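# Remove the box lid and set it top-up on the table

## Task

Lift the lid off the box and put it down lying flat with its top side up, resting entirely on the table and clear of the box, then open the gripper so the robot no longer holds it. The box must still stand upright at the end. The lid must never be loose in the air more than a few centimetres above the table, though letting it hop on the spot on the box is acceptable. The result only counts if it holds without the robot supporting anything.

## Robot and tools

Robot: two xArm7 arms, left_arm and right_arm, each ending in a parallel two-finger gripper. Their root links sit in the scene frame at left_arm (+0.023, +0.367, 0) m with quat_wxyz (+1.000, 0, 0, -0.009) and right_arm (-0.030, -0.380, 0) m with quat_wxyz (+0.998, 0, 0, +0.058).

Scene frame: origin on the table surface midway between the arms, +z upward, +x pointing away from the robot over the table, and left_arm on the +y side. The arm names do not tell you which side of a camera image an arm appears on.

Gripper geometry: fingers point along the gripper's +z axis and close along its y axis. end_effector_position is the spot between the pads when they are shut, roughly 2 cm short of the fingertips; closing pushes the tips about 10 mm further along +z. The fully open pad gap is 0.084 m.

Tool execute_actions. Argument actions is a list holding either nothing or one entry; optional pictures (boolean) turns camera images in the result on or off (they come by default).
- Empty list {"actions": []}: no new command, just reports the state.
- Motion: {"rows": [...], "steps": n}. rows holds 1 to 15 rows; steps is at most 15 and defaults to 15; each step lasts 1/30 s. One row is used per step, and if rows run out the last one keeps being applied.
- Wait: {"steps": n} alone, n up to 300; it returns once n steps have elapsed since the previous result, and your writing time is part of that.
A refused call moves nothing.

Row layout: one flat list of 16 numbers, each within [-1, 1], always covering both arms: left_arm waist, shoulder, upper arm roll, elbow, forearm roll, wrist pitch, wrist roll, then left opening; then the same eight for right_arm. The seven joint numbers per arm are offsets in joint space, scaled so 1.0 equals 2.036 rad. They are measured from the joint angles printed in the latest result that listed them; before any such result in a scene, and for any second or later call within one reply, they are measured from where the arm is when the action begins. They are not added onto the previous row, so a row of zeros drives the arm back to that reference. The opening number is absolute, not an offset: +1 fully open, -1 fully closed.

Joint ranges (rad), same order: waist -6.283 to 6.283, shoulder -2.059 to 2.094, upper arm roll -6.283 to 6.283, elbow -0.192 to 3.927, forearm roll -6.283 to 6.283, wrist pitch -1.693 to 3.142, wrist roll -6.283 to 6.283. A request more than 0.010 rad beyond a bound is refused. True bounds may differ by up to 0.010 rad; a request beyond the true bound is clipped there and the result reports "joint sent to its limit" (possibly about an earlier, still-running action). Missing that message does not prove there is room left.

Motion limits: joint targets change at most 3.14 rad/s, take 0.16 s to accelerate, and all joints of an arm are timed to finish together. Each step the target stays within 0.623 rad of the measured angle, and if the targets would carry the gripper over 70 mm from its measured position, all are pulled back proportionally. Big offsets therefore need several actions.

Between calls the arms keep heading for the last row sent, until they have nearly stopped (slow or blocked counts as stopped) or any arm has a HELD step; after that only a new action makes them move or push further. Fingers already in motion finish their travel.

Result lines:
- State line `left_arm: …` | `right_arm: …`: end_effector_position (m), end_effector_quat_wxyz, linear (m/s) and angular (rad/s) velocity, all in the scene frame. The printed position can be off, more so at long reach.
- Joint positions / Joint velocities: per arm, seven joints (rad, rad/s) then the pad gap (m, m/s).
- grip_measured: actual opening on the command scale. To hold something, keep commanding an opening well under it; the further under, the harder the squeeze (about 24 N per pad for parts up to ~6 cm wide; fast closing can press harder and even spring open). At -1 anything about 0.5 mm thick or more gets full force. Resending grip_measured still grips lightly; wide parts may slip.
- "joint command not followed": a clearance check altered or blocked some joint targets; the rest of the row was applied.
- HELD: marks steps on which your row was not (fully) sent.
- TORQUE FAULT: a joint hit its load limit from contact; that arm backs that joint off slightly, stays still 10 s, and drops the rest of the call. Load limits (N m): waist 47.5, shoulder 47.5, upper arm roll 28.5, elbow 28.5, forearm roll 28.5, wrist pitch 19, wrist roll 19; a carried object's weight adds to this.
- MOTOR HOT from 65 °C; at 80 °C an OVER-TEMPERATURE FAULT brakes that arm until it cools. Holding loads, even while you think, heats motors.

Tool zoom_image: camera is one of cam_high, cam_low, cam_left_wrist, cam_right_wrist (each 896x504); region is [x0, y0, x1, y1] in pixels from the top-left, no bigger than 504 by 504. It enlarges part of that camera's latest image.

Tool read_manual: optional section, only "licences"; returns licence texts, no motion.

Tool finished_scene: scene is the integer number of the current scene. It ends the scene irreversibly, reports success, and moves on to the next task if any.

Things to avoid: arms striking or pressing against each other; pushing anything off the table; tipping the box; letting the lid fall or fly; hard shoves or slams; stopping while still gripping the lid. Loose objects can occasionally get nudged by outside disturbances, so check their position before acting.

Each tool is called after ">>>" as name(argument=value, ...), one argument or row to a line, values as JSON.

## Session

>>> execute_actions(
  actions=[],
)

Scene clock: 0.00 s of 4100.00 s.
left_arm: end_effector_position=(+0.4207, +0.3616, +0.2466) grip_measured=+1.00 end_effector_quat_wxyz=(-0.001, +1.000, -0.008, -0.004) end_effector_velocity=(+0.000, +0.000, +0.001) end_effector_angular_velocity=(+0.000, -0.002, +0.002) | right_arm: end_effector_position=(+0.3413, -0.4079, +0.2053) grip_measured=+1.00 end_effector_quat_wxyz=(-0.065, +0.635, +0.769, +0.035) end_effector_velocity=(-0.000, +0.000, +0.000) end_effector_angular_velocity=(-0.000, -0.001, +0.001)
Joint positions: left_arm=[ 0.003 -0.246  0.002  0.915  0.002  1.17   0.002  0.084] | right_arm=[ 0.071 -0.264 -0.312  0.797  0.055  1.119 -1.901  0.084]
Joint velocities: left_arm=[-0.    -0.001  0.     0.001  0.    -0.    -0.002  0.   ] | right_arm=[ 0.    -0.001  0.    -0.    -0.     0.    -0.    -0.   ]

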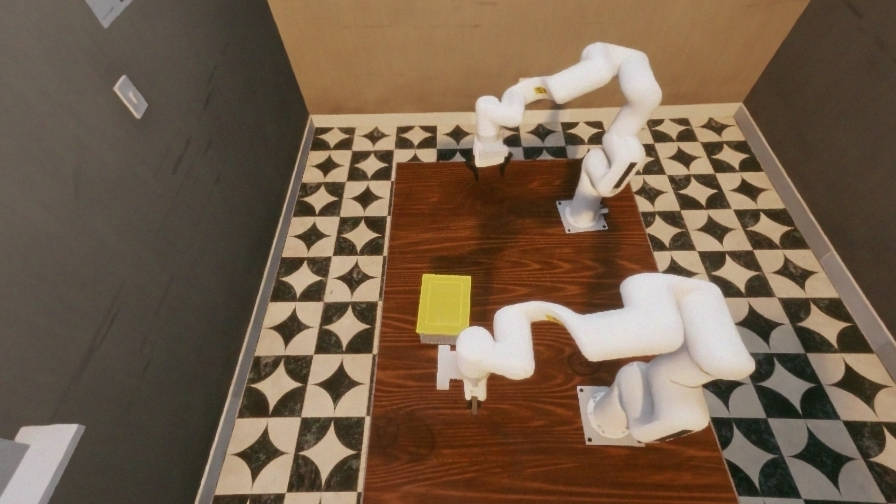

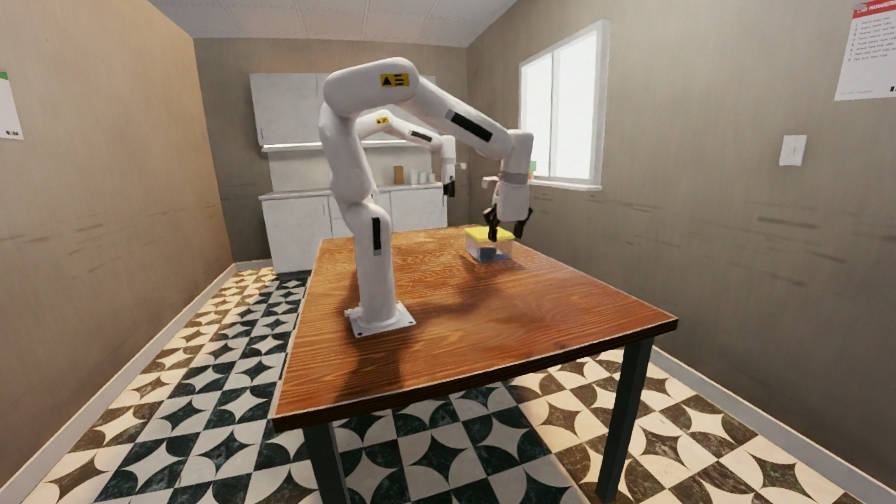

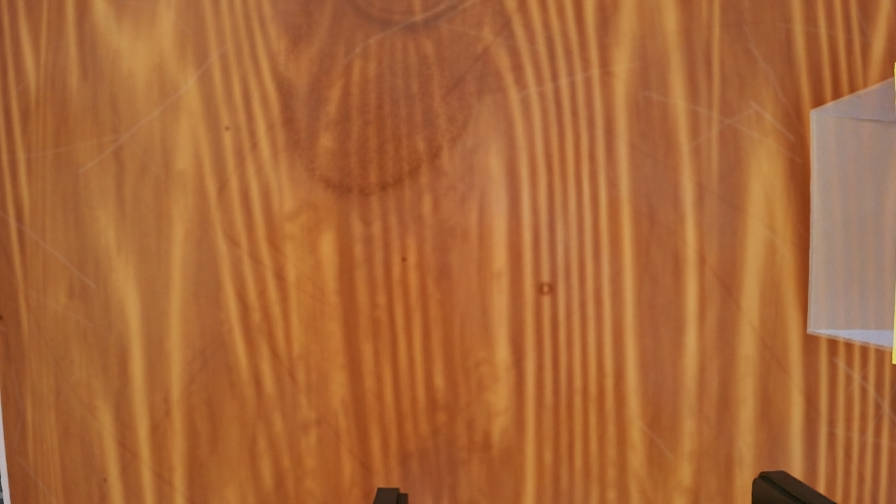

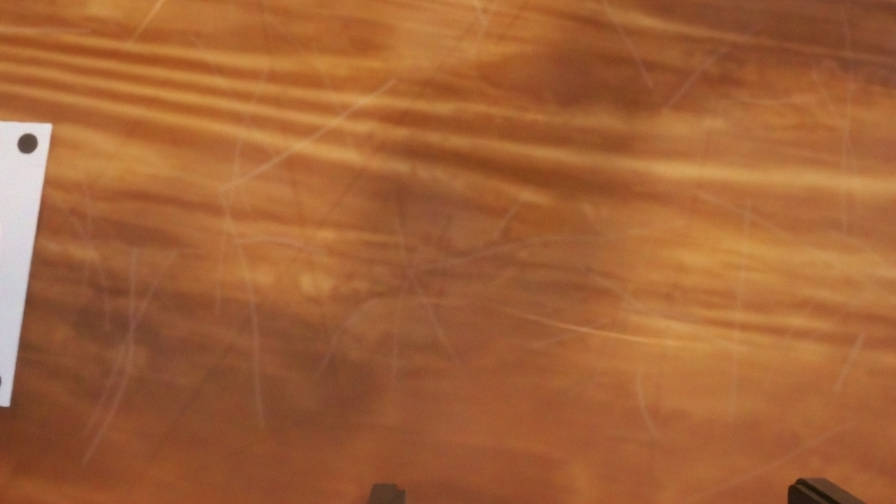

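>>> zoom_image(
  camera="cam_high",
  region=[390, 250, 510, 370],
)

>>> zoom_image(
  camera="cam_low",
  region=[440, 200, 540, 280],
)

Region (390, 250, 510, 370) of cam_high's 896x504 image, scaled by 4.200, with more detail than that image has.

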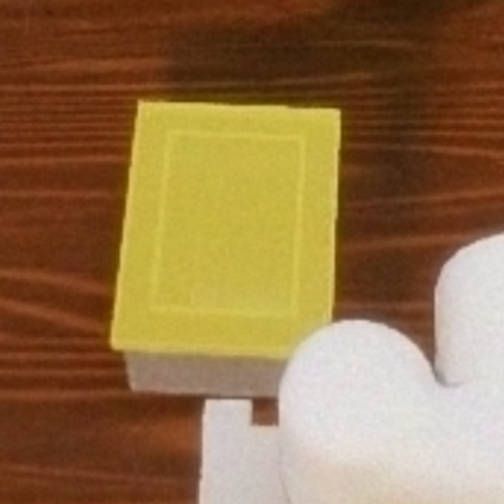

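Region (440, 200, 540, 280) of cam_low's 896x504 image, scaled by 5.040, with more detail than that image has; it fills the top 403 rows of this view, and the rest is white.

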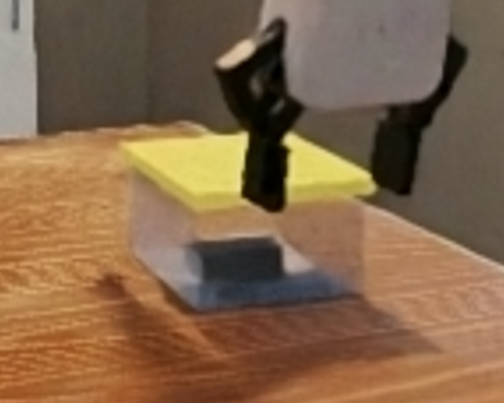

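>>> execute_actions(
  actions=[
    {"rows": [[-0.308,0.187,0,0.2526,0,0.061,-0.315,1, 0,0,0,0,0,0,0,1]], "steps": 15},
  ],
  pictures=false,
)

>>> execute_actions(
  actions=[
    {"steps": 20},
  ],
)

Scene clock: 62.17 s of 4100.00 s.
left_arm: end_effector_position=(+0.4585, +0.1748, +0.2729) grip_measured=+1.00 end_effector_quat_wxyz=(-0.001, +1.000, -0.005, -0.001) end_effector_velocity=(-0.015, -0.441, +0.039) end_effector_angular_velocity=(-0.004, -0.016, +0.025) | right_arm: end_effector_position=(+0.3413, -0.4079, +0.2053) grip_measured=+1.00 end_effector_quat_wxyz=(-0.065, +0.635, +0.769, +0.035) end_effector_velocity=(+0.000, +0.000, +0.000) end_effector_angular_velocity=(+0.000, -0.001, -0.000)
Joint positions: left_arm=[-0.398 -0.003  0.001  1.244  0.002  1.25  -0.407  0.084] | right_arm=[ 0.071 -0.264 -0.312  0.797  0.055  1.119 -1.901  0.084]
Joint velocities: left_arm=[-0.865  0.523  0.004  0.709 -0.     0.171 -0.885 -0.   ] | right_arm=[ 0.    -0.    -0.     0.001  0.    -0.     0.    -0.   ]
Steps of this call (steps 1 to 90: nothing new was sent; then 58.67 s passed at rest; steps 91 to 105: all 15 steps of this action). Readings (joint positions):
91: left_arm=[0.003 -0.246 0.002 0.915 0.002 1.171 0.001] | right_arm=[0.071 -0.264 -0.312 0.797 0.055 1.119 -1.901]
92: left_arm=[-0.003 -0.243 0.003 0.920 0.002 1.172 -0.006] | right_arm=[0.071 -0.264 -0.312 0.797 0.055 1.119 -1.901]
94: left_arm=[-0.056 -0.209 0.010 0.966 0.003 1.184 -0.063] | right_arm=[0.071 -0.264 -0.312 0.797 0.055 1.119 -1.901]
98: left_arm=[-0.190 -0.129 0.001 1.074 0.002 1.208 -0.194] | right_arm=[0.071 -0.264 -0.312 0.797 0.055 1.119 -1.901]
105: the state above

Scene clock: 62.83 s of 4100.00 s.
left_arm: end_effector_position=(+0.4383, +0.0580, +0.2803) grip_measured=+1.00 end_effector_quat_wxyz=(-0.001, +1.000, -0.000, +0.001) end_effector_velocity=(-0.005, -0.006, -0.000) end_effector_angular_velocity=(-0.002, +0.002, -0.013) | right_arm: end_effector_position=(+0.3413, -0.4079, +0.2053) grip_measured=+1.00 end_effector_quat_wxyz=(-0.065, +0.635, +0.769, +0.035) end_effector_velocity=(+0.000, +0.000, -0.000) end_effector_angular_velocity=(-0.000, -0.000, +0.001)
Joint positions: left_arm=[-0.623  0.134  0.002  1.429  0.002  1.295 -0.639  0.084] | right_arm=[ 0.071 -0.264 -0.312  0.797  0.055  1.119 -1.901  0.084]
Joint velocities: left_arm=[-0.007  0.002 -0.008  0.001 -0.002  0.    -0.001 -0.   ] | right_arm=[ 0.  0.  0.  0. -0. -0. -0. -0.]
Steps of this call (steps 1 to 20: the robot went on to your last target). Readings (joint positions):
1: left_arm=[-0.427 0.015 0.001 1.268 0.002 1.255 -0.437] | right_arm=[0.071 -0.264 -0.312 0.797 0.055 1.119 -1.901]
2: left_arm=[-0.455 0.032 0.001 1.291 0.002 1.261 -0.466] | right_arm=[0.071 -0.264 -0.312 0.797 0.055 1.119 -1.901]
4: left_arm=[-0.512 0.066 0.001 1.338 0.002 1.272 -0.524] | right_arm=[0.071 -0.264 -0.312 0.797 0.055 1.119 -1.901]
8: left_arm=[-0.606 0.123 -0.003 1.413 0.002 1.290 -0.618] | right_arm=[0.071 -0.264 -0.312 0.797 0.055 1.119 -1.901]
20: the state above

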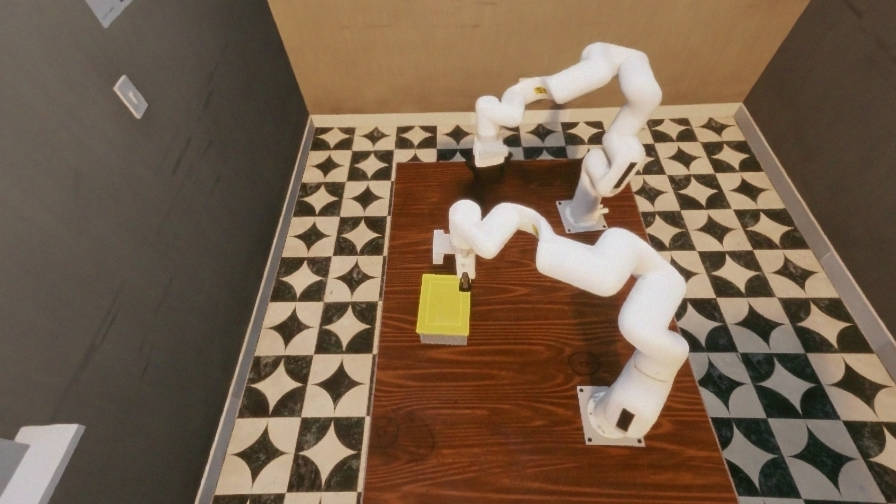

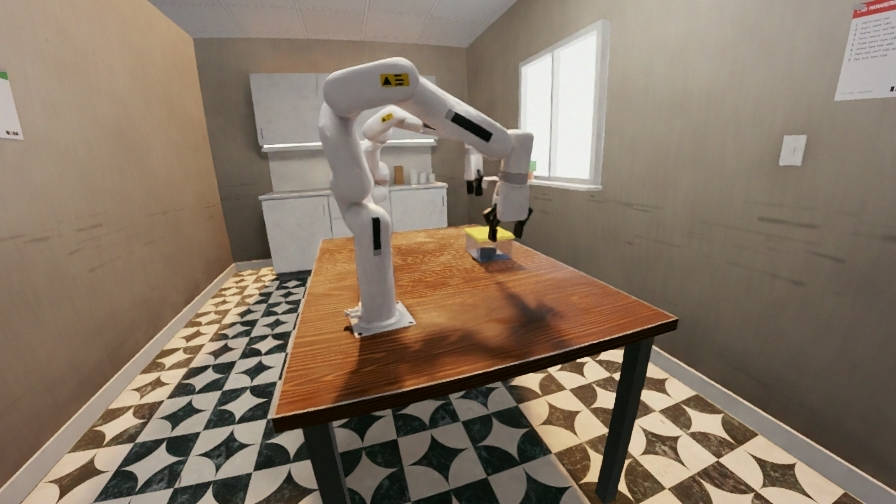

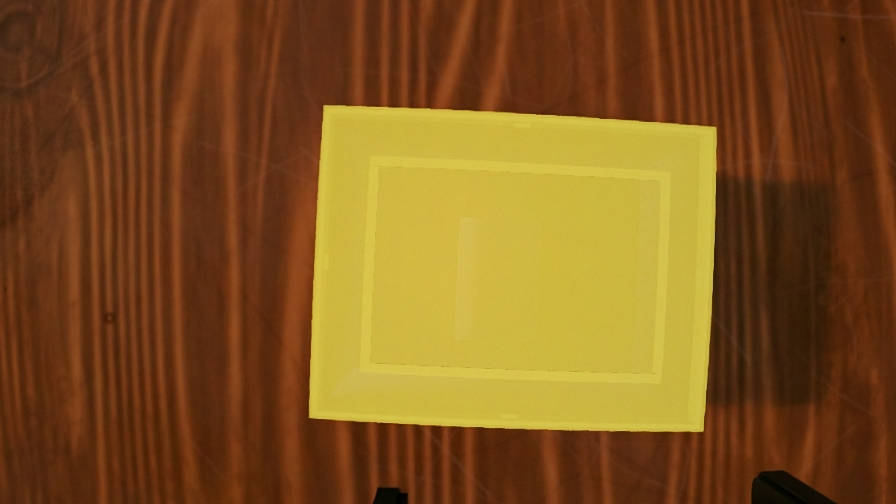

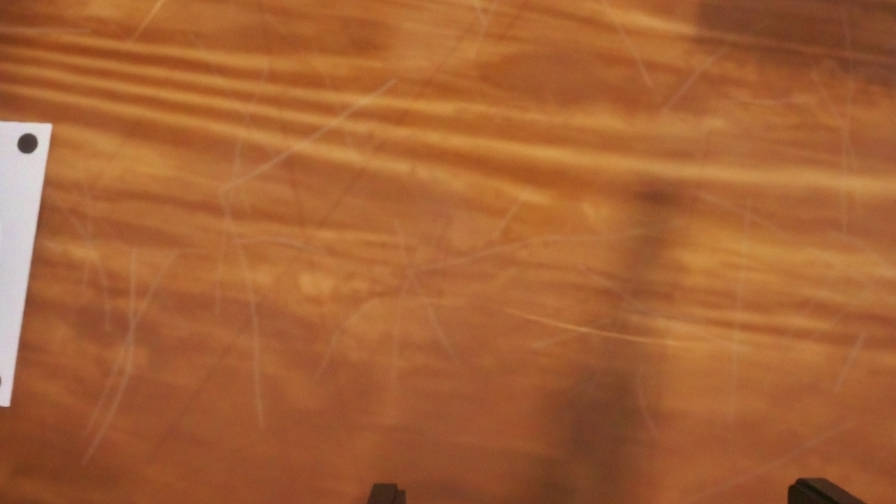

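>>> execute_actions(
  actions=[
    {"rows": [[0.436,0,0,0,-0.643,0.2,0.864,-0.2, 0,0,0,0,0,0,0,1]], "steps": 15},
  ],
  pictures=false,
)

>>> execute_actions(
  actions=[
    {"steps": 20},
  ],
  pictures=false,
)

Scene clock: 140.00 s of 4100.00 s.
left_arm: end_effector_position=(+0.4706, +0.1940, +0.3145) grip_measured=-0.21 end_effector_quat_wxyz=(+0.301, +0.942, +0.020, -0.146) end_effector_velocity=(+0.150, +0.165, +0.279) end_effector_angular_velocity=(-2.412, -0.599, +0.043) | right_arm: end_effector_position=(+0.3413, -0.4079, +0.2053) grip_measured=+1.00 end_effector_quat_wxyz=(-0.065, +0.635, +0.769, +0.035) end_effector_velocity=(+0.000, -0.000, -0.000) end_effector_angular_velocity=(-0.000, +0.001, -0.000)
Joint positions: left_arm=[-0.042  0.135  0.006  1.429 -0.627  1.581 -0.01   0.035] | right_arm=[ 0.071 -0.264 -0.312  0.797  0.055  1.119 -1.901  0.084]
Joint velocities: left_arm=[ 1.274 -0.001  0.013 -0.002 -1.928  0.491  1.924 -0.   ] | right_arm=[-0.     0.001 -0.     0.001 -0.    -0.    -0.     0.   ]
Steps of this call (steps 1 to 15: the robot went on to your last target; steps 16 to 90: nothing new was sent; then 73.67 s passed at rest; steps 91 to 105: all 15 steps of this action). Readings (joint positions):
91: left_arm=[-0.624 0.134 0.002 1.429 0.002 1.295 -0.639] | right_arm=[0.071 -0.264 -0.312 0.797 0.055 1.119 -1.901]
92: left_arm=[-0.618 0.134 -0.000 1.430 -0.005 1.300 -0.631] | right_arm=[0.071 -0.264 -0.312 0.797 0.055 1.119 -1.901]
94: left_arm=[-0.562 0.134 -0.011 1.430 -0.068 1.340 -0.569] | right_arm=[0.071 -0.264 -0.312 0.797 0.055 1.119 -1.901]
98: left_arm=[-0.370 0.135 0.006 1.429 -0.252 1.447 -0.385] | right_arm=[0.071 -0.264 -0.312 0.797 0.055 1.119 -1.901]
105: the state above

Scene clock: 140.67 s of 4100.00 s.
left_arm: end_effector_position=(+0.5335, +0.2365, +0.4546) grip_measured=-0.21 end_effector_quat_wxyz=(+0.572, +0.724, -0.289, +0.257) end_effector_velocity=(-0.000, -0.001, +0.001) end_effector_angular_velocity=(-0.006, -0.019, -0.005) | right_arm: end_effector_position=(+0.3413, -0.4079, +0.2053) grip_measured=+1.00 end_effector_quat_wxyz=(-0.065, +0.635, +0.769, +0.035) end_effector_velocity=(-0.000, +0.000, -0.000) end_effector_angular_velocity=(+0.000, +0.000, -0.000)
Joint positions: left_arm=[ 0.263  0.134  0.001  1.429 -1.306  1.702  1.118  0.035] | right_arm=[ 0.071 -0.264 -0.312  0.797  0.055  1.119 -1.901  0.084]
Joint velocities: left_arm=[ 0.     0.001 -0.002 -0.001 -0.006  0.001  0.02   0.   ] | right_arm=[ 0.    -0.    -0.    -0.001  0.    -0.     0.    -0.   ]
Steps of this call (steps 1 to 20: the robot went on to your last target). Readings (joint positions):
1: left_arm=[-0.001 0.135 0.006 1.429 -0.693 1.596 0.056] | right_arm=[0.071 -0.264 -0.312 0.797 0.055 1.119 -1.901]
2: left_arm=[0.036 0.134 0.006 1.429 -0.760 1.611 0.123] | right_arm=[0.071 -0.264 -0.312 0.797 0.055 1.119 -1.901]
4: left_arm=[0.097 0.134 0.005 1.429 -0.893 1.635 0.260] | right_arm=[0.071 -0.264 -0.312 0.797 0.055 1.119 -1.901]
8: left_arm=[0.184 0.133 0.002 1.429 -1.112 1.670 0.576] | right_arm=[0.071 -0.264 -0.312 0.797 0.055 1.119 -1.901]
20: the state above

>>> execute_actions(
  actions=[
    {"rows": [[0,0.3364,0,-0.0688,0,0,0,-0.2, 0,0,0,0,0,0,0,1]], "steps": 15},
  ],
  pictures=false,
)

>>> execute_actions(
  actions=[
    {"steps": 20},
  ],
)

Scene clock: 143.83 s of 4100.00 s.
left_arm: end_effector_position=(+0.5526, +0.2421, +0.2602) grip_measured=-0.21 end_effector_quat_wxyz=(+0.655, +0.731, -0.152, +0.118) end_effector_velocity=(-0.043, -0.013, -0.436) end_effector_angular_velocity=(-0.236, +0.933, -0.004) | right_arm: end_effector_position=(+0.3413, -0.4079, +0.2053) grip_measured=+1.00 end_effector_quat_wxyz=(-0.065, +0.635, +0.769, +0.035) end_effector_velocity=(-0.000, -0.000, +0.000) end_effector_angular_velocity=(-0.000, +0.000, -0.000)
Joint positions: left_arm=[ 0.264  0.486  0.001  1.355 -1.306  1.702  1.119  0.035] | right_arm=[ 0.071 -0.264 -0.312  0.797  0.055  1.119 -1.901  0.084]
Joint velocities: left_arm=[-0.002  0.803 -0.003 -0.159 -0.     0.     0.     0.   ] | right_arm=[-0. -0. -0.  0. -0.  0.  0.  0.]
Steps of this call (steps 1 to 30: the robot went on to your last target; steps 31 to 80: nothing new was sent; steps 81 to 95: all 15 steps of this action). Readings (joint positions):
81: left_arm=[0.264 0.134 0.002 1.429 -1.307 1.702 1.120] | right_arm=[0.071 -0.264 -0.312 0.797 0.055 1.119 -1.901]
82: left_arm=[0.264 0.139 0.002 1.429 -1.307 1.702 1.120] | right_arm=[0.071 -0.264 -0.312 0.797 0.055 1.119 -1.901]
84: left_arm=[0.264 0.182 0.001 1.426 -1.308 1.702 1.120] | right_arm=[0.071 -0.264 -0.312 0.797 0.055 1.119 -1.901]
88: left_arm=[0.264 0.299 0.002 1.392 -1.307 1.702 1.119] | right_arm=[0.071 -0.264 -0.312 0.797 0.055 1.119 -1.901]
95: the state above

Scene clock: 144.50 s of 4100.00 s.
left_arm: end_effector_position=(+0.5042, +0.2291, +0.0918) grip_measured=-0.21 end_effector_quat_wxyz=(+0.706, +0.708, -0.019, -0.016) end_effector_velocity=(-0.007, -0.001, -0.010) end_effector_angular_velocity=(-0.004, +0.029, +0.001) | right_arm: end_effector_position=(+0.3413, -0.4079, +0.2053) grip_measured=+1.00 end_effector_quat_wxyz=(-0.065, +0.635, +0.769, +0.035) end_effector_velocity=(+0.000, -0.000, +0.000) end_effector_angular_velocity=(-0.000, -0.001, +0.000)
Joint positions: left_arm=[ 0.263  0.816  0.     1.291 -1.306  1.702  1.118  0.035] | right_arm=[ 0.071 -0.264 -0.312  0.797  0.055  1.119 -1.901  0.084]
Joint velocities: left_arm=[ 0.     0.014  0.002 -0.014  0.002 -0.001 -0.001  0.   ] | right_arm=[-0.    -0.001  0.    -0.    -0.    -0.    -0.     0.   ]
Steps of this call (steps 1 to 20: the robot went on to your last target). Readings (joint positions):
1: left_arm=[0.264 0.513 0.001 1.350 -1.306 1.702 1.119] | right_arm=[0.071 -0.264 -0.312 0.797 0.055 1.119 -1.901]
2: left_arm=[0.264 0.540 0.001 1.345 -1.306 1.702 1.118] | right_arm=[0.071 -0.264 -0.312 0.797 0.055 1.119 -1.901]
4: left_arm=[0.264 0.595 0.001 1.334 -1.306 1.702 1.118] | right_arm=[0.071 -0.264 -0.312 0.797 0.055 1.119 -1.901]
8: left_arm=[0.263 0.704 0.001 1.312 -1.306 1.702 1.118] | right_arm=[0.071 -0.264 -0.312 0.797 0.055 1.119 -1.901]
20: the state above

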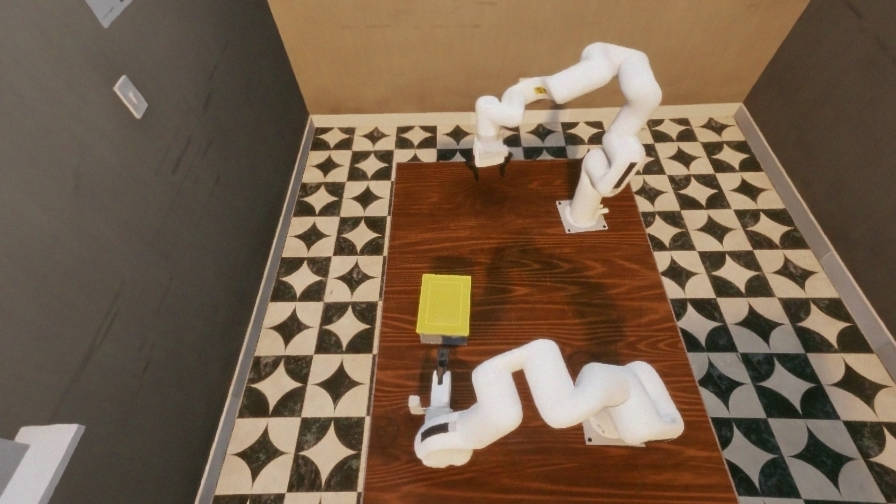

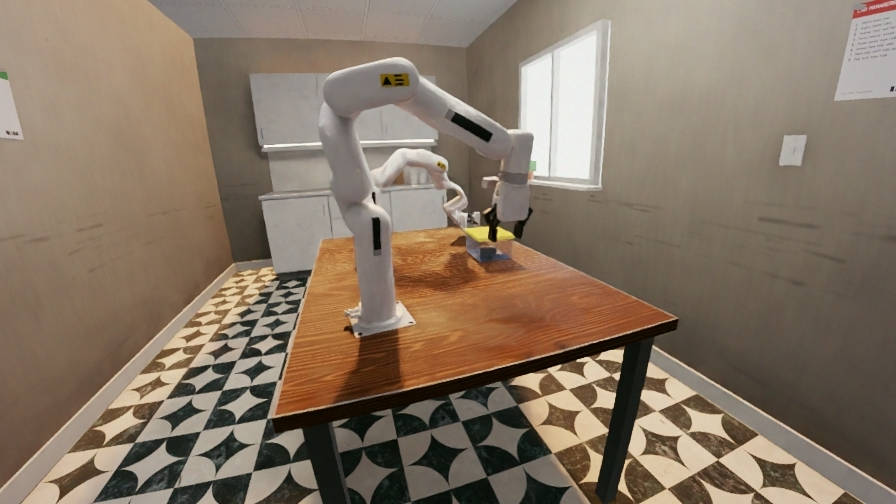

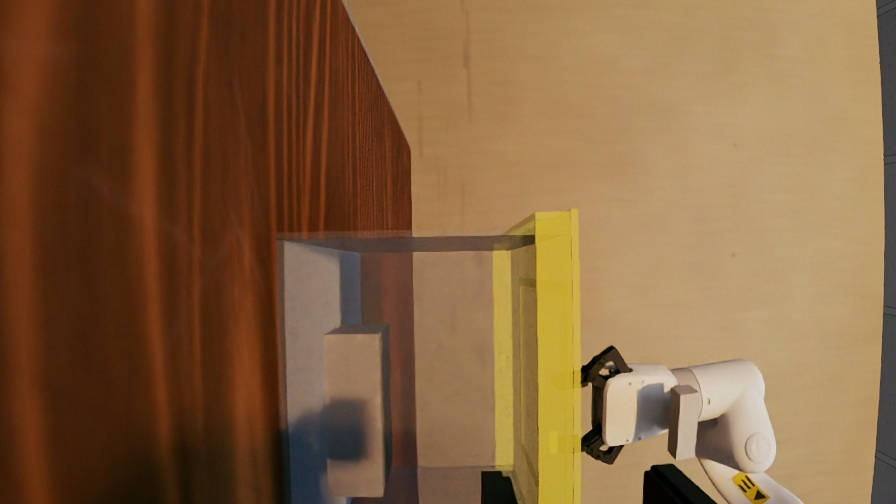

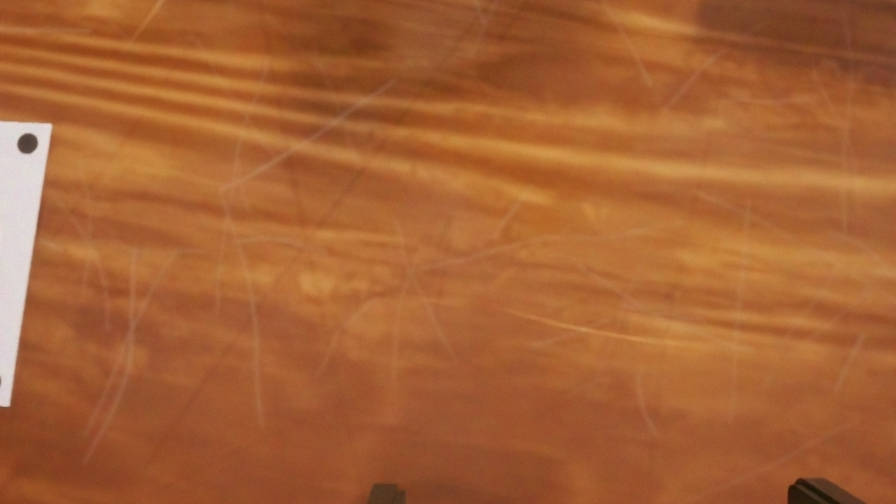

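>>> execute_actions(
  actions=[
    {"rows": [[-0.0417,-0.0105,0,-0.016,-0.0388,-0.0192,-0.001,-0.2, 0,0,0,0,0,0,0,1]], "steps": 15},
  ],
)

Scene clock: 167.20 s of 4100.00 s.
left_arm: end_effector_position=(+0.5068, +0.1900, +0.0946) grip_measured=-0.21 end_effector_quat_wxyz=(+0.706, +0.708, -0.016, -0.016) end_effector_velocity=(-0.004, -0.017, +0.006) end_effector_angular_velocity=(-0.019, -0.003, -0.030) | right_arm: end_effector_position=(+0.3413, -0.4079, +0.2053) grip_measured=+1.00 end_effector_quat_wxyz=(-0.065, +0.635, +0.769, +0.035) end_effector_velocity=(+0.000, +0.000, +0.000) end_effector_angular_velocity=(-0.000, -0.001, +0.000)
Joint positions: left_arm=[ 0.179  0.794  0.002  1.258 -1.385  1.663  1.116  0.035] | right_arm=[ 0.071 -0.264 -0.312  0.797  0.055  1.119 -1.901  0.084]
Joint velocities: left_arm=[-0.013 -0.003 -0.024 -0.    -0.001  0.003 -0.002 -0.   ] | right_arm=[ 0.    -0.001  0.     0.    -0.     0.     0.     0.   ]
Steps of this call (steps 1 to 15: the robot went on to your last target; steps 16 to 90: nothing new was sent; then 19.20 s passed at rest; steps 91 to 105: all 15 steps of this action). Readings (joint positions):
91: left_arm=[0.263 0.819 0.001 1.288 -1.306 1.702 1.118] | right_arm=[0.071 -0.264 -0.312 0.797 0.055 1.119 -1.901]
92: left_arm=[0.258 0.817 0.002 1.286 -1.312 1.698 1.117] | right_arm=[0.071 -0.264 -0.312 0.797 0.055 1.119 -1.901]
94: left_arm=[0.222 0.806 0.008 1.272 -1.349 1.679 1.117] | right_arm=[0.071 -0.264 -0.312 0.797 0.055 1.119 -1.901]
98: left_arm=[0.176 0.794 -0.009 1.260 -1.382 1.666 1.116] | right_arm=[0.071 -0.264 -0.312 0.797 0.055 1.119 -1.901]
105: the state above

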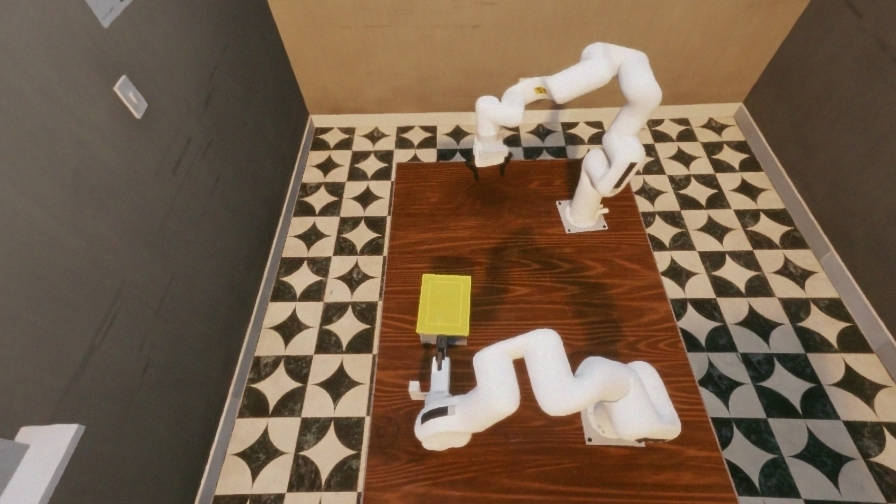

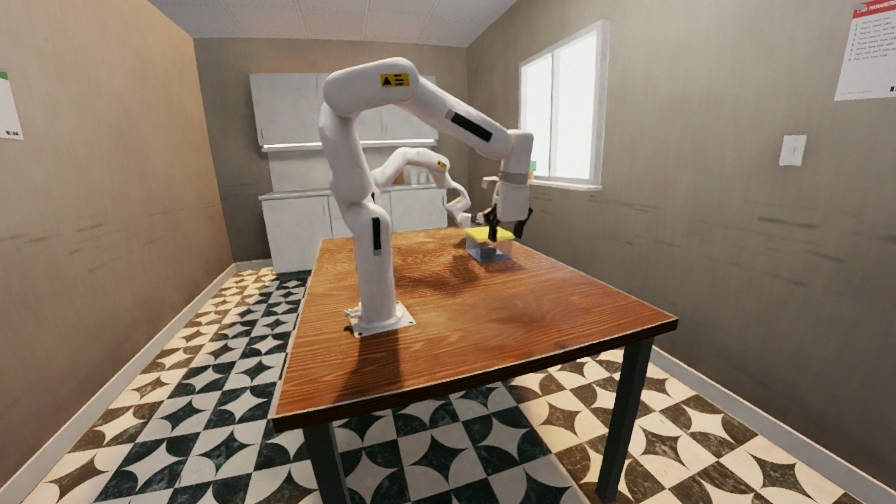

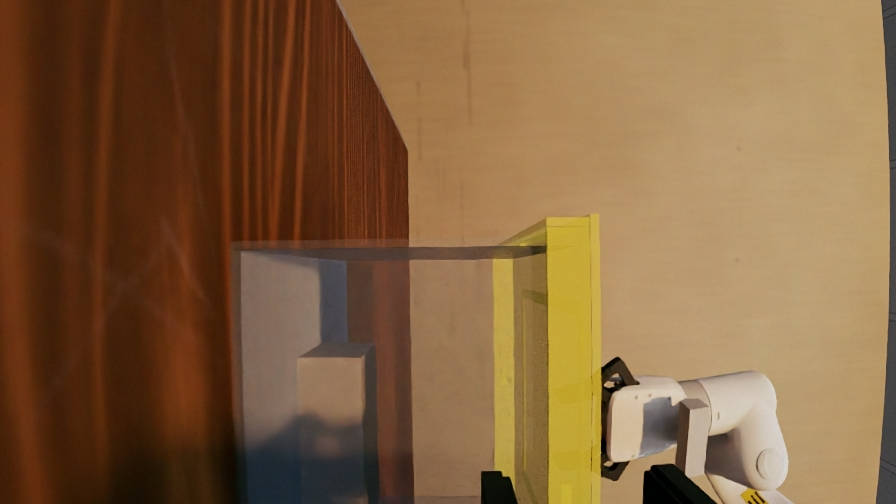

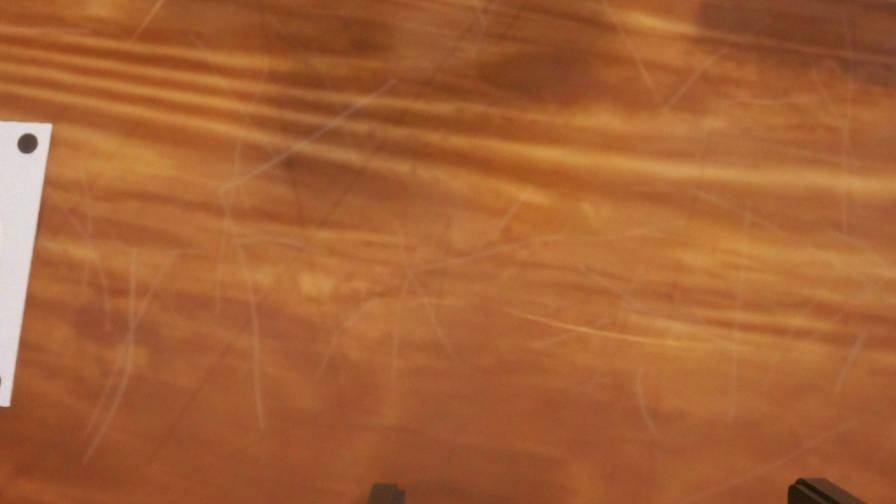

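>>> execute_actions(
  actions=[
    {"rows": [[-0.0023,-0.0004,0,-0.0008,-0.0021,-0.001,0.0004,-0.2, 0,0,0,0,0,0,0,1],[-0.0046,-0.0008,0,-0.0016,-0.0041,-0.0021,0.0008,-0.2, 0,0,0,0,0,0,0,1],[-0.0068,-0.0012,0,-0.0024,-0.0062,-0.0031,0.0012,-0.2, 0,0,0,0,0,0,0,1],[-0.0091,-0.0016,0,-0.0032,-0.0082,-0.0041,0.0016,-0.2, 0,0,0,0,0,0,0,1],[-0.0114,-0.002,0,-0.004,-0.0103,-0.0052,0.002,-0.2, 0,0,0,0,0,0,0,1],[-0.0137,-0.0024,0,-0.0048,-0.0124,-0.0062,0.0024,-0.2, 0,0,0,0,0,0,0,1],[-0.016,-0.0028,0,-0.0056,-0.0144,-0.0072,0.0028,-0.2, 0,0,0,0,0,0,0,1],[-0.0182,-0.0032,0,-0.0064,-0.0165,-0.0082,0.0032,-0.2, 0,0,0,0,0,0,0,1],[-0.0205,-0.0036,0,-0.0072,-0.0185,-0.0093,0.0036,-0.2, 0,0,0,0,0,0,0,1],[-0.0228,-0.004,0,-0.008,-0.0206,-0.0103,0.004,-0.2, 0,0,0,0,0,0,0,1]], "steps": 15},
  ],
)

Scene clock: 192.13 s of 4100.00 s.
left_arm: end_effector_position=(+0.5061, +0.1686, +0.0949) grip_measured=-0.21 end_effector_quat_wxyz=(+0.707, +0.707, -0.017, -0.015) end_effector_velocity=(+0.002, -0.002, -0.003) end_effector_angular_velocity=(+0.008, +0.002, +0.016) | right_arm: end_effector_position=(+0.3413, -0.4079, +0.2053) grip_measured=+1.00 end_effector_quat_wxyz=(-0.065, +0.635, +0.769, +0.035) end_effector_velocity=(-0.001, +0.000, -0.001) end_effector_angular_velocity=(+0.000, +0.003, +0.000)
Joint positions: left_arm=[ 0.134  0.786  0.002  1.243 -1.426  1.643  1.124  0.035] | right_arm=[ 0.071 -0.264 -0.312  0.797  0.055  1.119 -1.901  0.084]
Joint velocities: left_arm=[-0.013 -0.003  0.01  -0.008 -0.019 -0.012  0.003  0.   ] | right_arm=[-0.     0.001  0.    -0.003 -0.     0.    -0.    -0.   ]
Steps of this call (steps 1 to 15: the robot went on to your last target; steps 16 to 90: nothing new was sent; then 21.43 s passed at rest; steps 91 to 105: all 15 steps of this action). Readings (joint positions):
91: left_arm=[0.178 0.794 0.000 1.258 -1.385 1.663 1.116] | right_arm=[0.071 -0.264 -0.312 0.797 0.055 1.119 -1.901]
92: left_arm=[0.177 0.794 0.001 1.258 -1.386 1.663 1.116] | right_arm=[0.071 -0.264 -0.312 0.797 0.055 1.119 -1.901]
94: left_arm=[0.173 0.793 0.002 1.256 -1.391 1.660 1.117] | right_arm=[0.071 -0.264 -0.312 0.797 0.055 1.119 -1.901]
98: left_arm=[0.157 0.790 0.002 1.250 -1.405 1.653 1.120] | right_arm=[0.071 -0.264 -0.312 0.797 0.055 1.119 -1.901]
105: the state above

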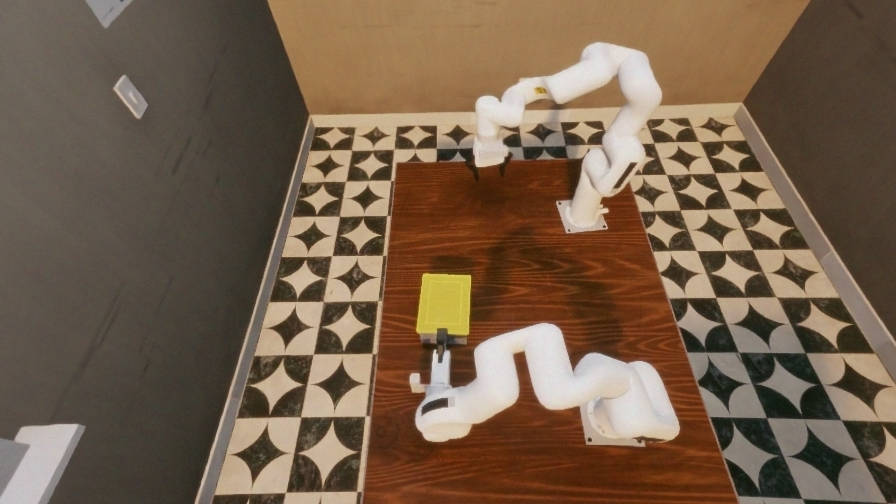

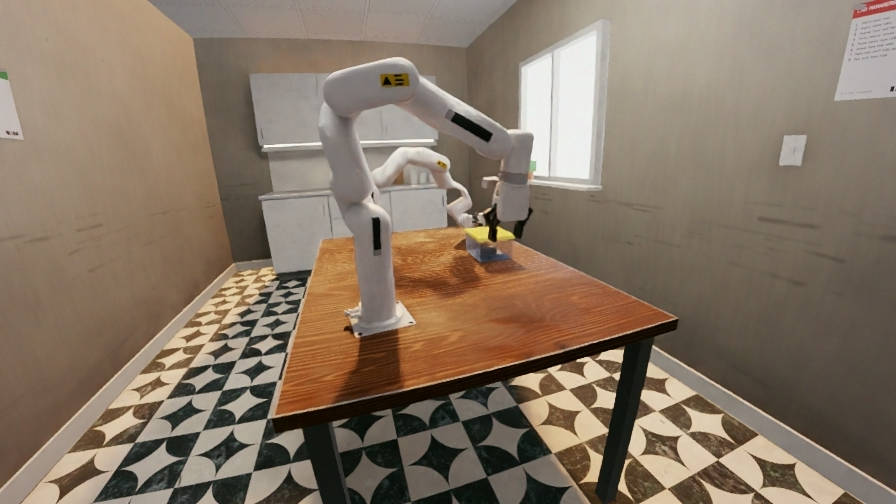

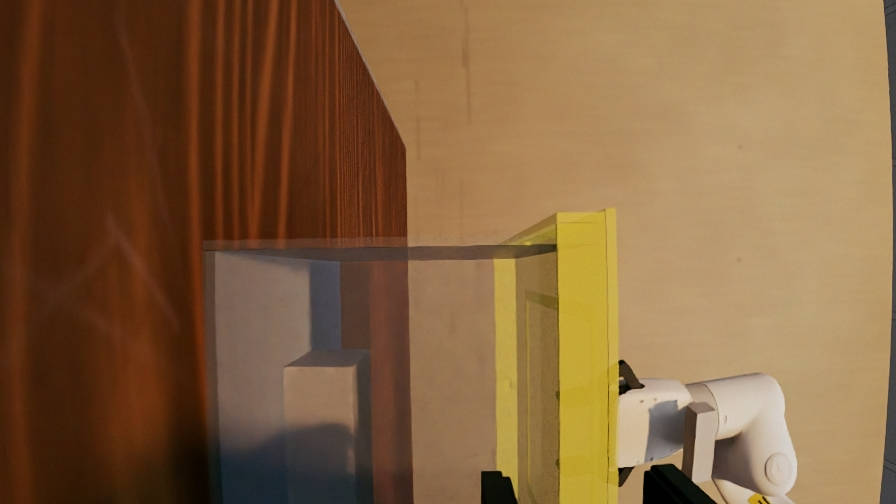

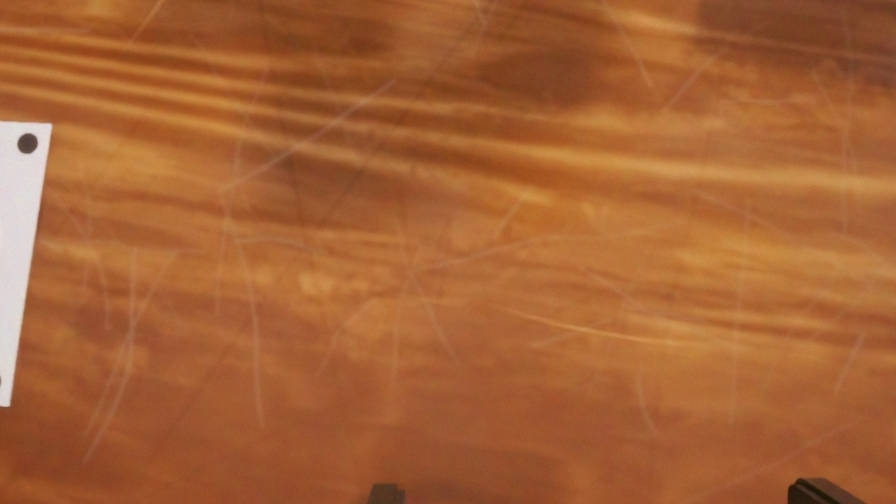

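>>> zoom_image(
  camera="cam_high",
  region=[390, 250, 510, 370],
)

>>> zoom_image(
  camera="cam_left_wrist",
  region=[440, 404, 700, 504],
)

Region (390, 250, 510, 370) of cam_high's 896x504 image, scaled by 4.200, with more detail than that image has.

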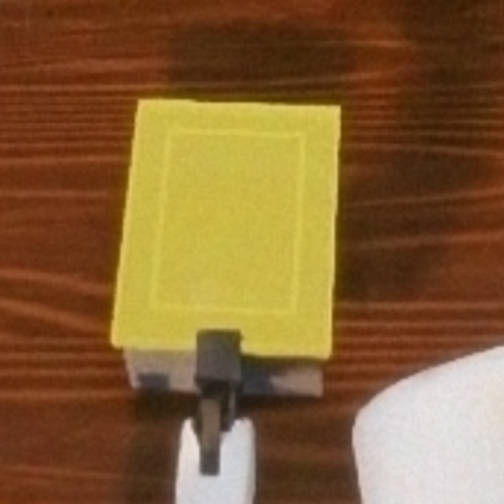

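Region (440, 404, 700, 504) of cam_left_wrist's 896x504 image, scaled by 1.938, with more detail than that image has; it fills the top 194 rows of this view, and the rest is white.

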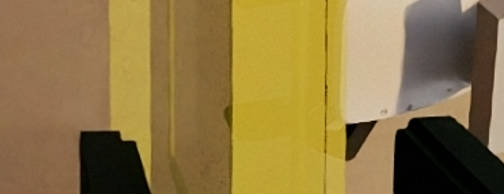

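>>> execute_actions(
  actions=[
    {"rows": [[0,-0.001,0,-0.0005,0,0,-0.0005,-0.25, 0,0,0,0,0,0,0,1],[0,-0.002,0,-0.001,0,0,-0.001,-0.3, 0,0,0,0,0,0,0,1],[0,-0.0033,0,-0.0017,0,0,-0.0016,-0.36, 0,0,0,0,0,0,0,1],[0,-0.0033,0,-0.0017,0,0,-0.0016,-0.42, 0,0,0,0,0,0,0,1],[0,-0.0033,0,-0.0017,0,0,-0.0016,-0.48, 0,0,0,0,0,0,0,1],[0,-0.0033,0,-0.0017,0,0,-0.0016,-0.54, 0,0,0,0,0,0,0,1],[0,-0.0033,0,-0.0017,0,0,-0.0016,-0.59, 0,0,0,0,0,0,0,1],[0,-0.0033,0,-0.0017,0,0,-0.0016,-0.63, 0,0,0,0,0,0,0,1],[0,-0.0033,0,-0.0017,0,0,-0.0016,-0.67, 0,0,0,0,0,0,0,1],[0,-0.0033,0,-0.0017,0,0,-0.0016,-0.71, 0,0,0,0,0,0,0,1],[0,-0.0033,0,-0.0017,0,0,-0.0016,-0.76, 0,0,0,0,0,0,0,1],[0,-0.0033,0,-0.0017,0,0,-0.0016,-0.82, 0,0,0,0,0,0,0,1],[0,-0.0033,0,-0.0017,0,0,-0.0016,-0.9, 0,0,0,0,0,0,0,1],[0,-0.0033,0,-0.0017,0,0,-0.0016,-1, 0,0,0,0,0,0,0,1]], "steps": 15},
  ],
)

Scene clock: 208.10 s of 4100.00 s.
left_arm: end_effector_position=(+0.5061, +0.1686, +0.0972) grip_measured=-0.68 end_effector_quat_wxyz=(+0.706, +0.707, -0.017, -0.015) end_effector_velocity=(+0.000, -0.000, +0.001) end_effector_angular_velocity=(-0.001, -0.001, -0.000) | right_arm: end_effector_position=(+0.3413, -0.4079, +0.2053) grip_measured=+1.00 end_effector_quat_wxyz=(-0.065, +0.635, +0.769, +0.035) end_effector_velocity=(+0.000, -0.000, +0.000) end_effector_angular_velocity=(-0.000, -0.001, -0.000)
Joint positions: left_arm=[ 0.134  0.78   0.002  1.239 -1.426  1.643  1.12   0.014] | right_arm=[ 0.071 -0.264 -0.312  0.797  0.055  1.119 -1.901  0.084]
Joint velocities: left_arm=[-0.    -0.001 -0.     0.    -0.001  0.    -0.     0.   ] | right_arm=[ 0.    -0.    -0.     0.001 -0.     0.     0.    -0.   ]
Steps of this call (steps 1 to 15: the robot went on to your last target; steps 16 to 90: nothing new was sent; then 12.47 s passed at rest; steps 91 to 105: all 15 steps of this action). Readings (joint positions):
91: left_arm=[0.133 0.786 0.002 1.242 -1.427 1.642 1.124] | right_arm=[0.071 -0.264 -0.312 0.797 0.055 1.119 -1.901]
92: left_arm=[0.133 0.786 0.002 1.242 -1.426 1.642 1.123] | right_arm=[0.071 -0.264 -0.312 0.797 0.055 1.119 -1.901]
94: left_arm=[0.134 0.784 0.002 1.241 -1.426 1.642 1.122] | right_arm=[0.071 -0.264 -0.312 0.797 0.055 1.119 -1.901]
98: left_arm=[0.134 0.780 0.002 1.240 -1.426 1.643 1.121] | right_arm=[0.071 -0.264 -0.312 0.797 0.055 1.119 -1.901]
105: the state above

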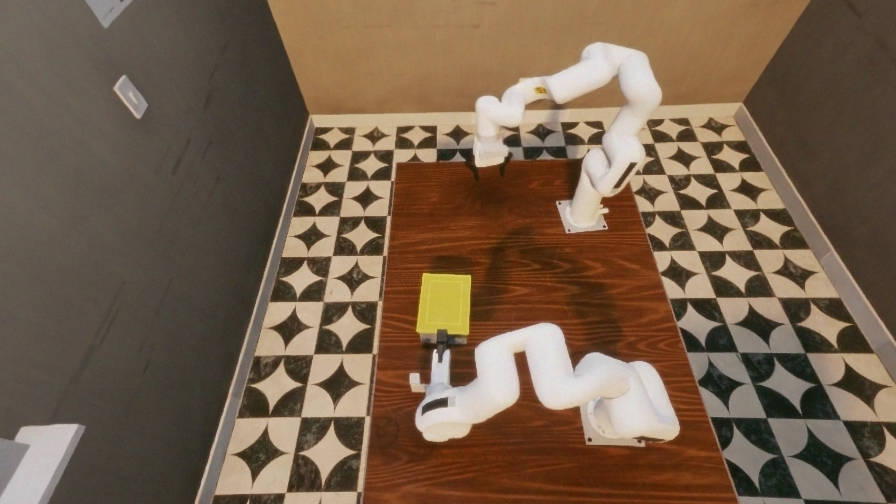

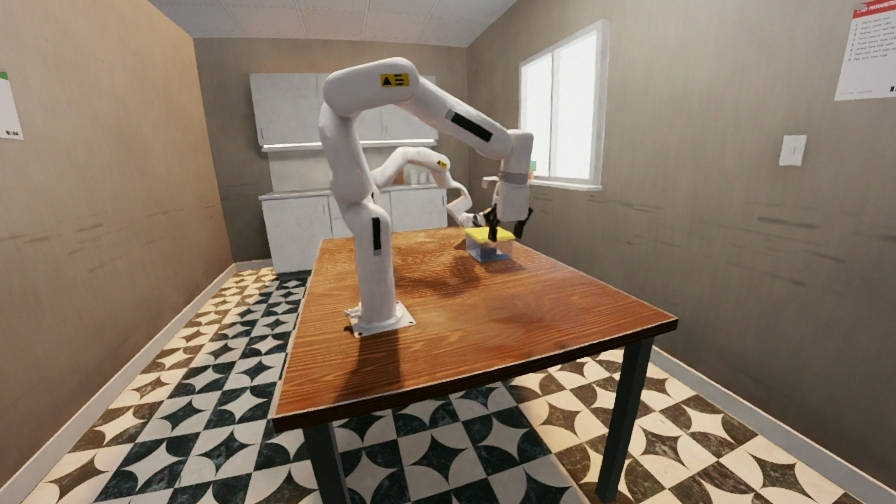

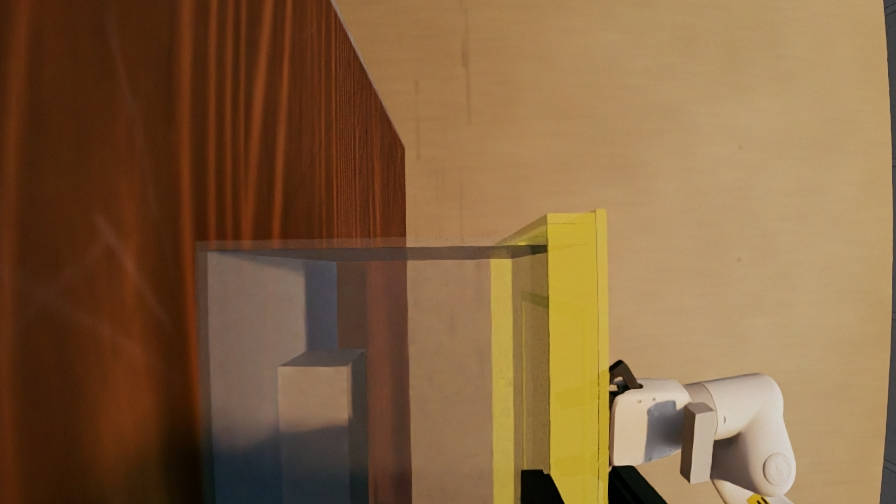

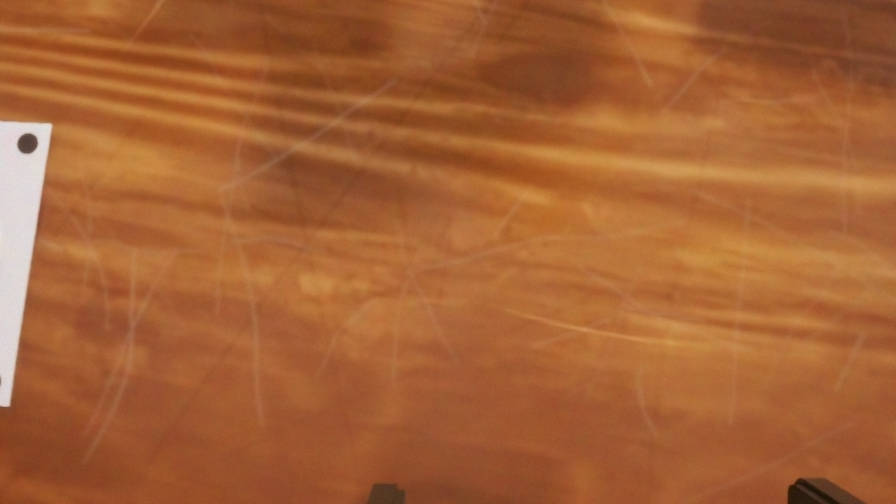

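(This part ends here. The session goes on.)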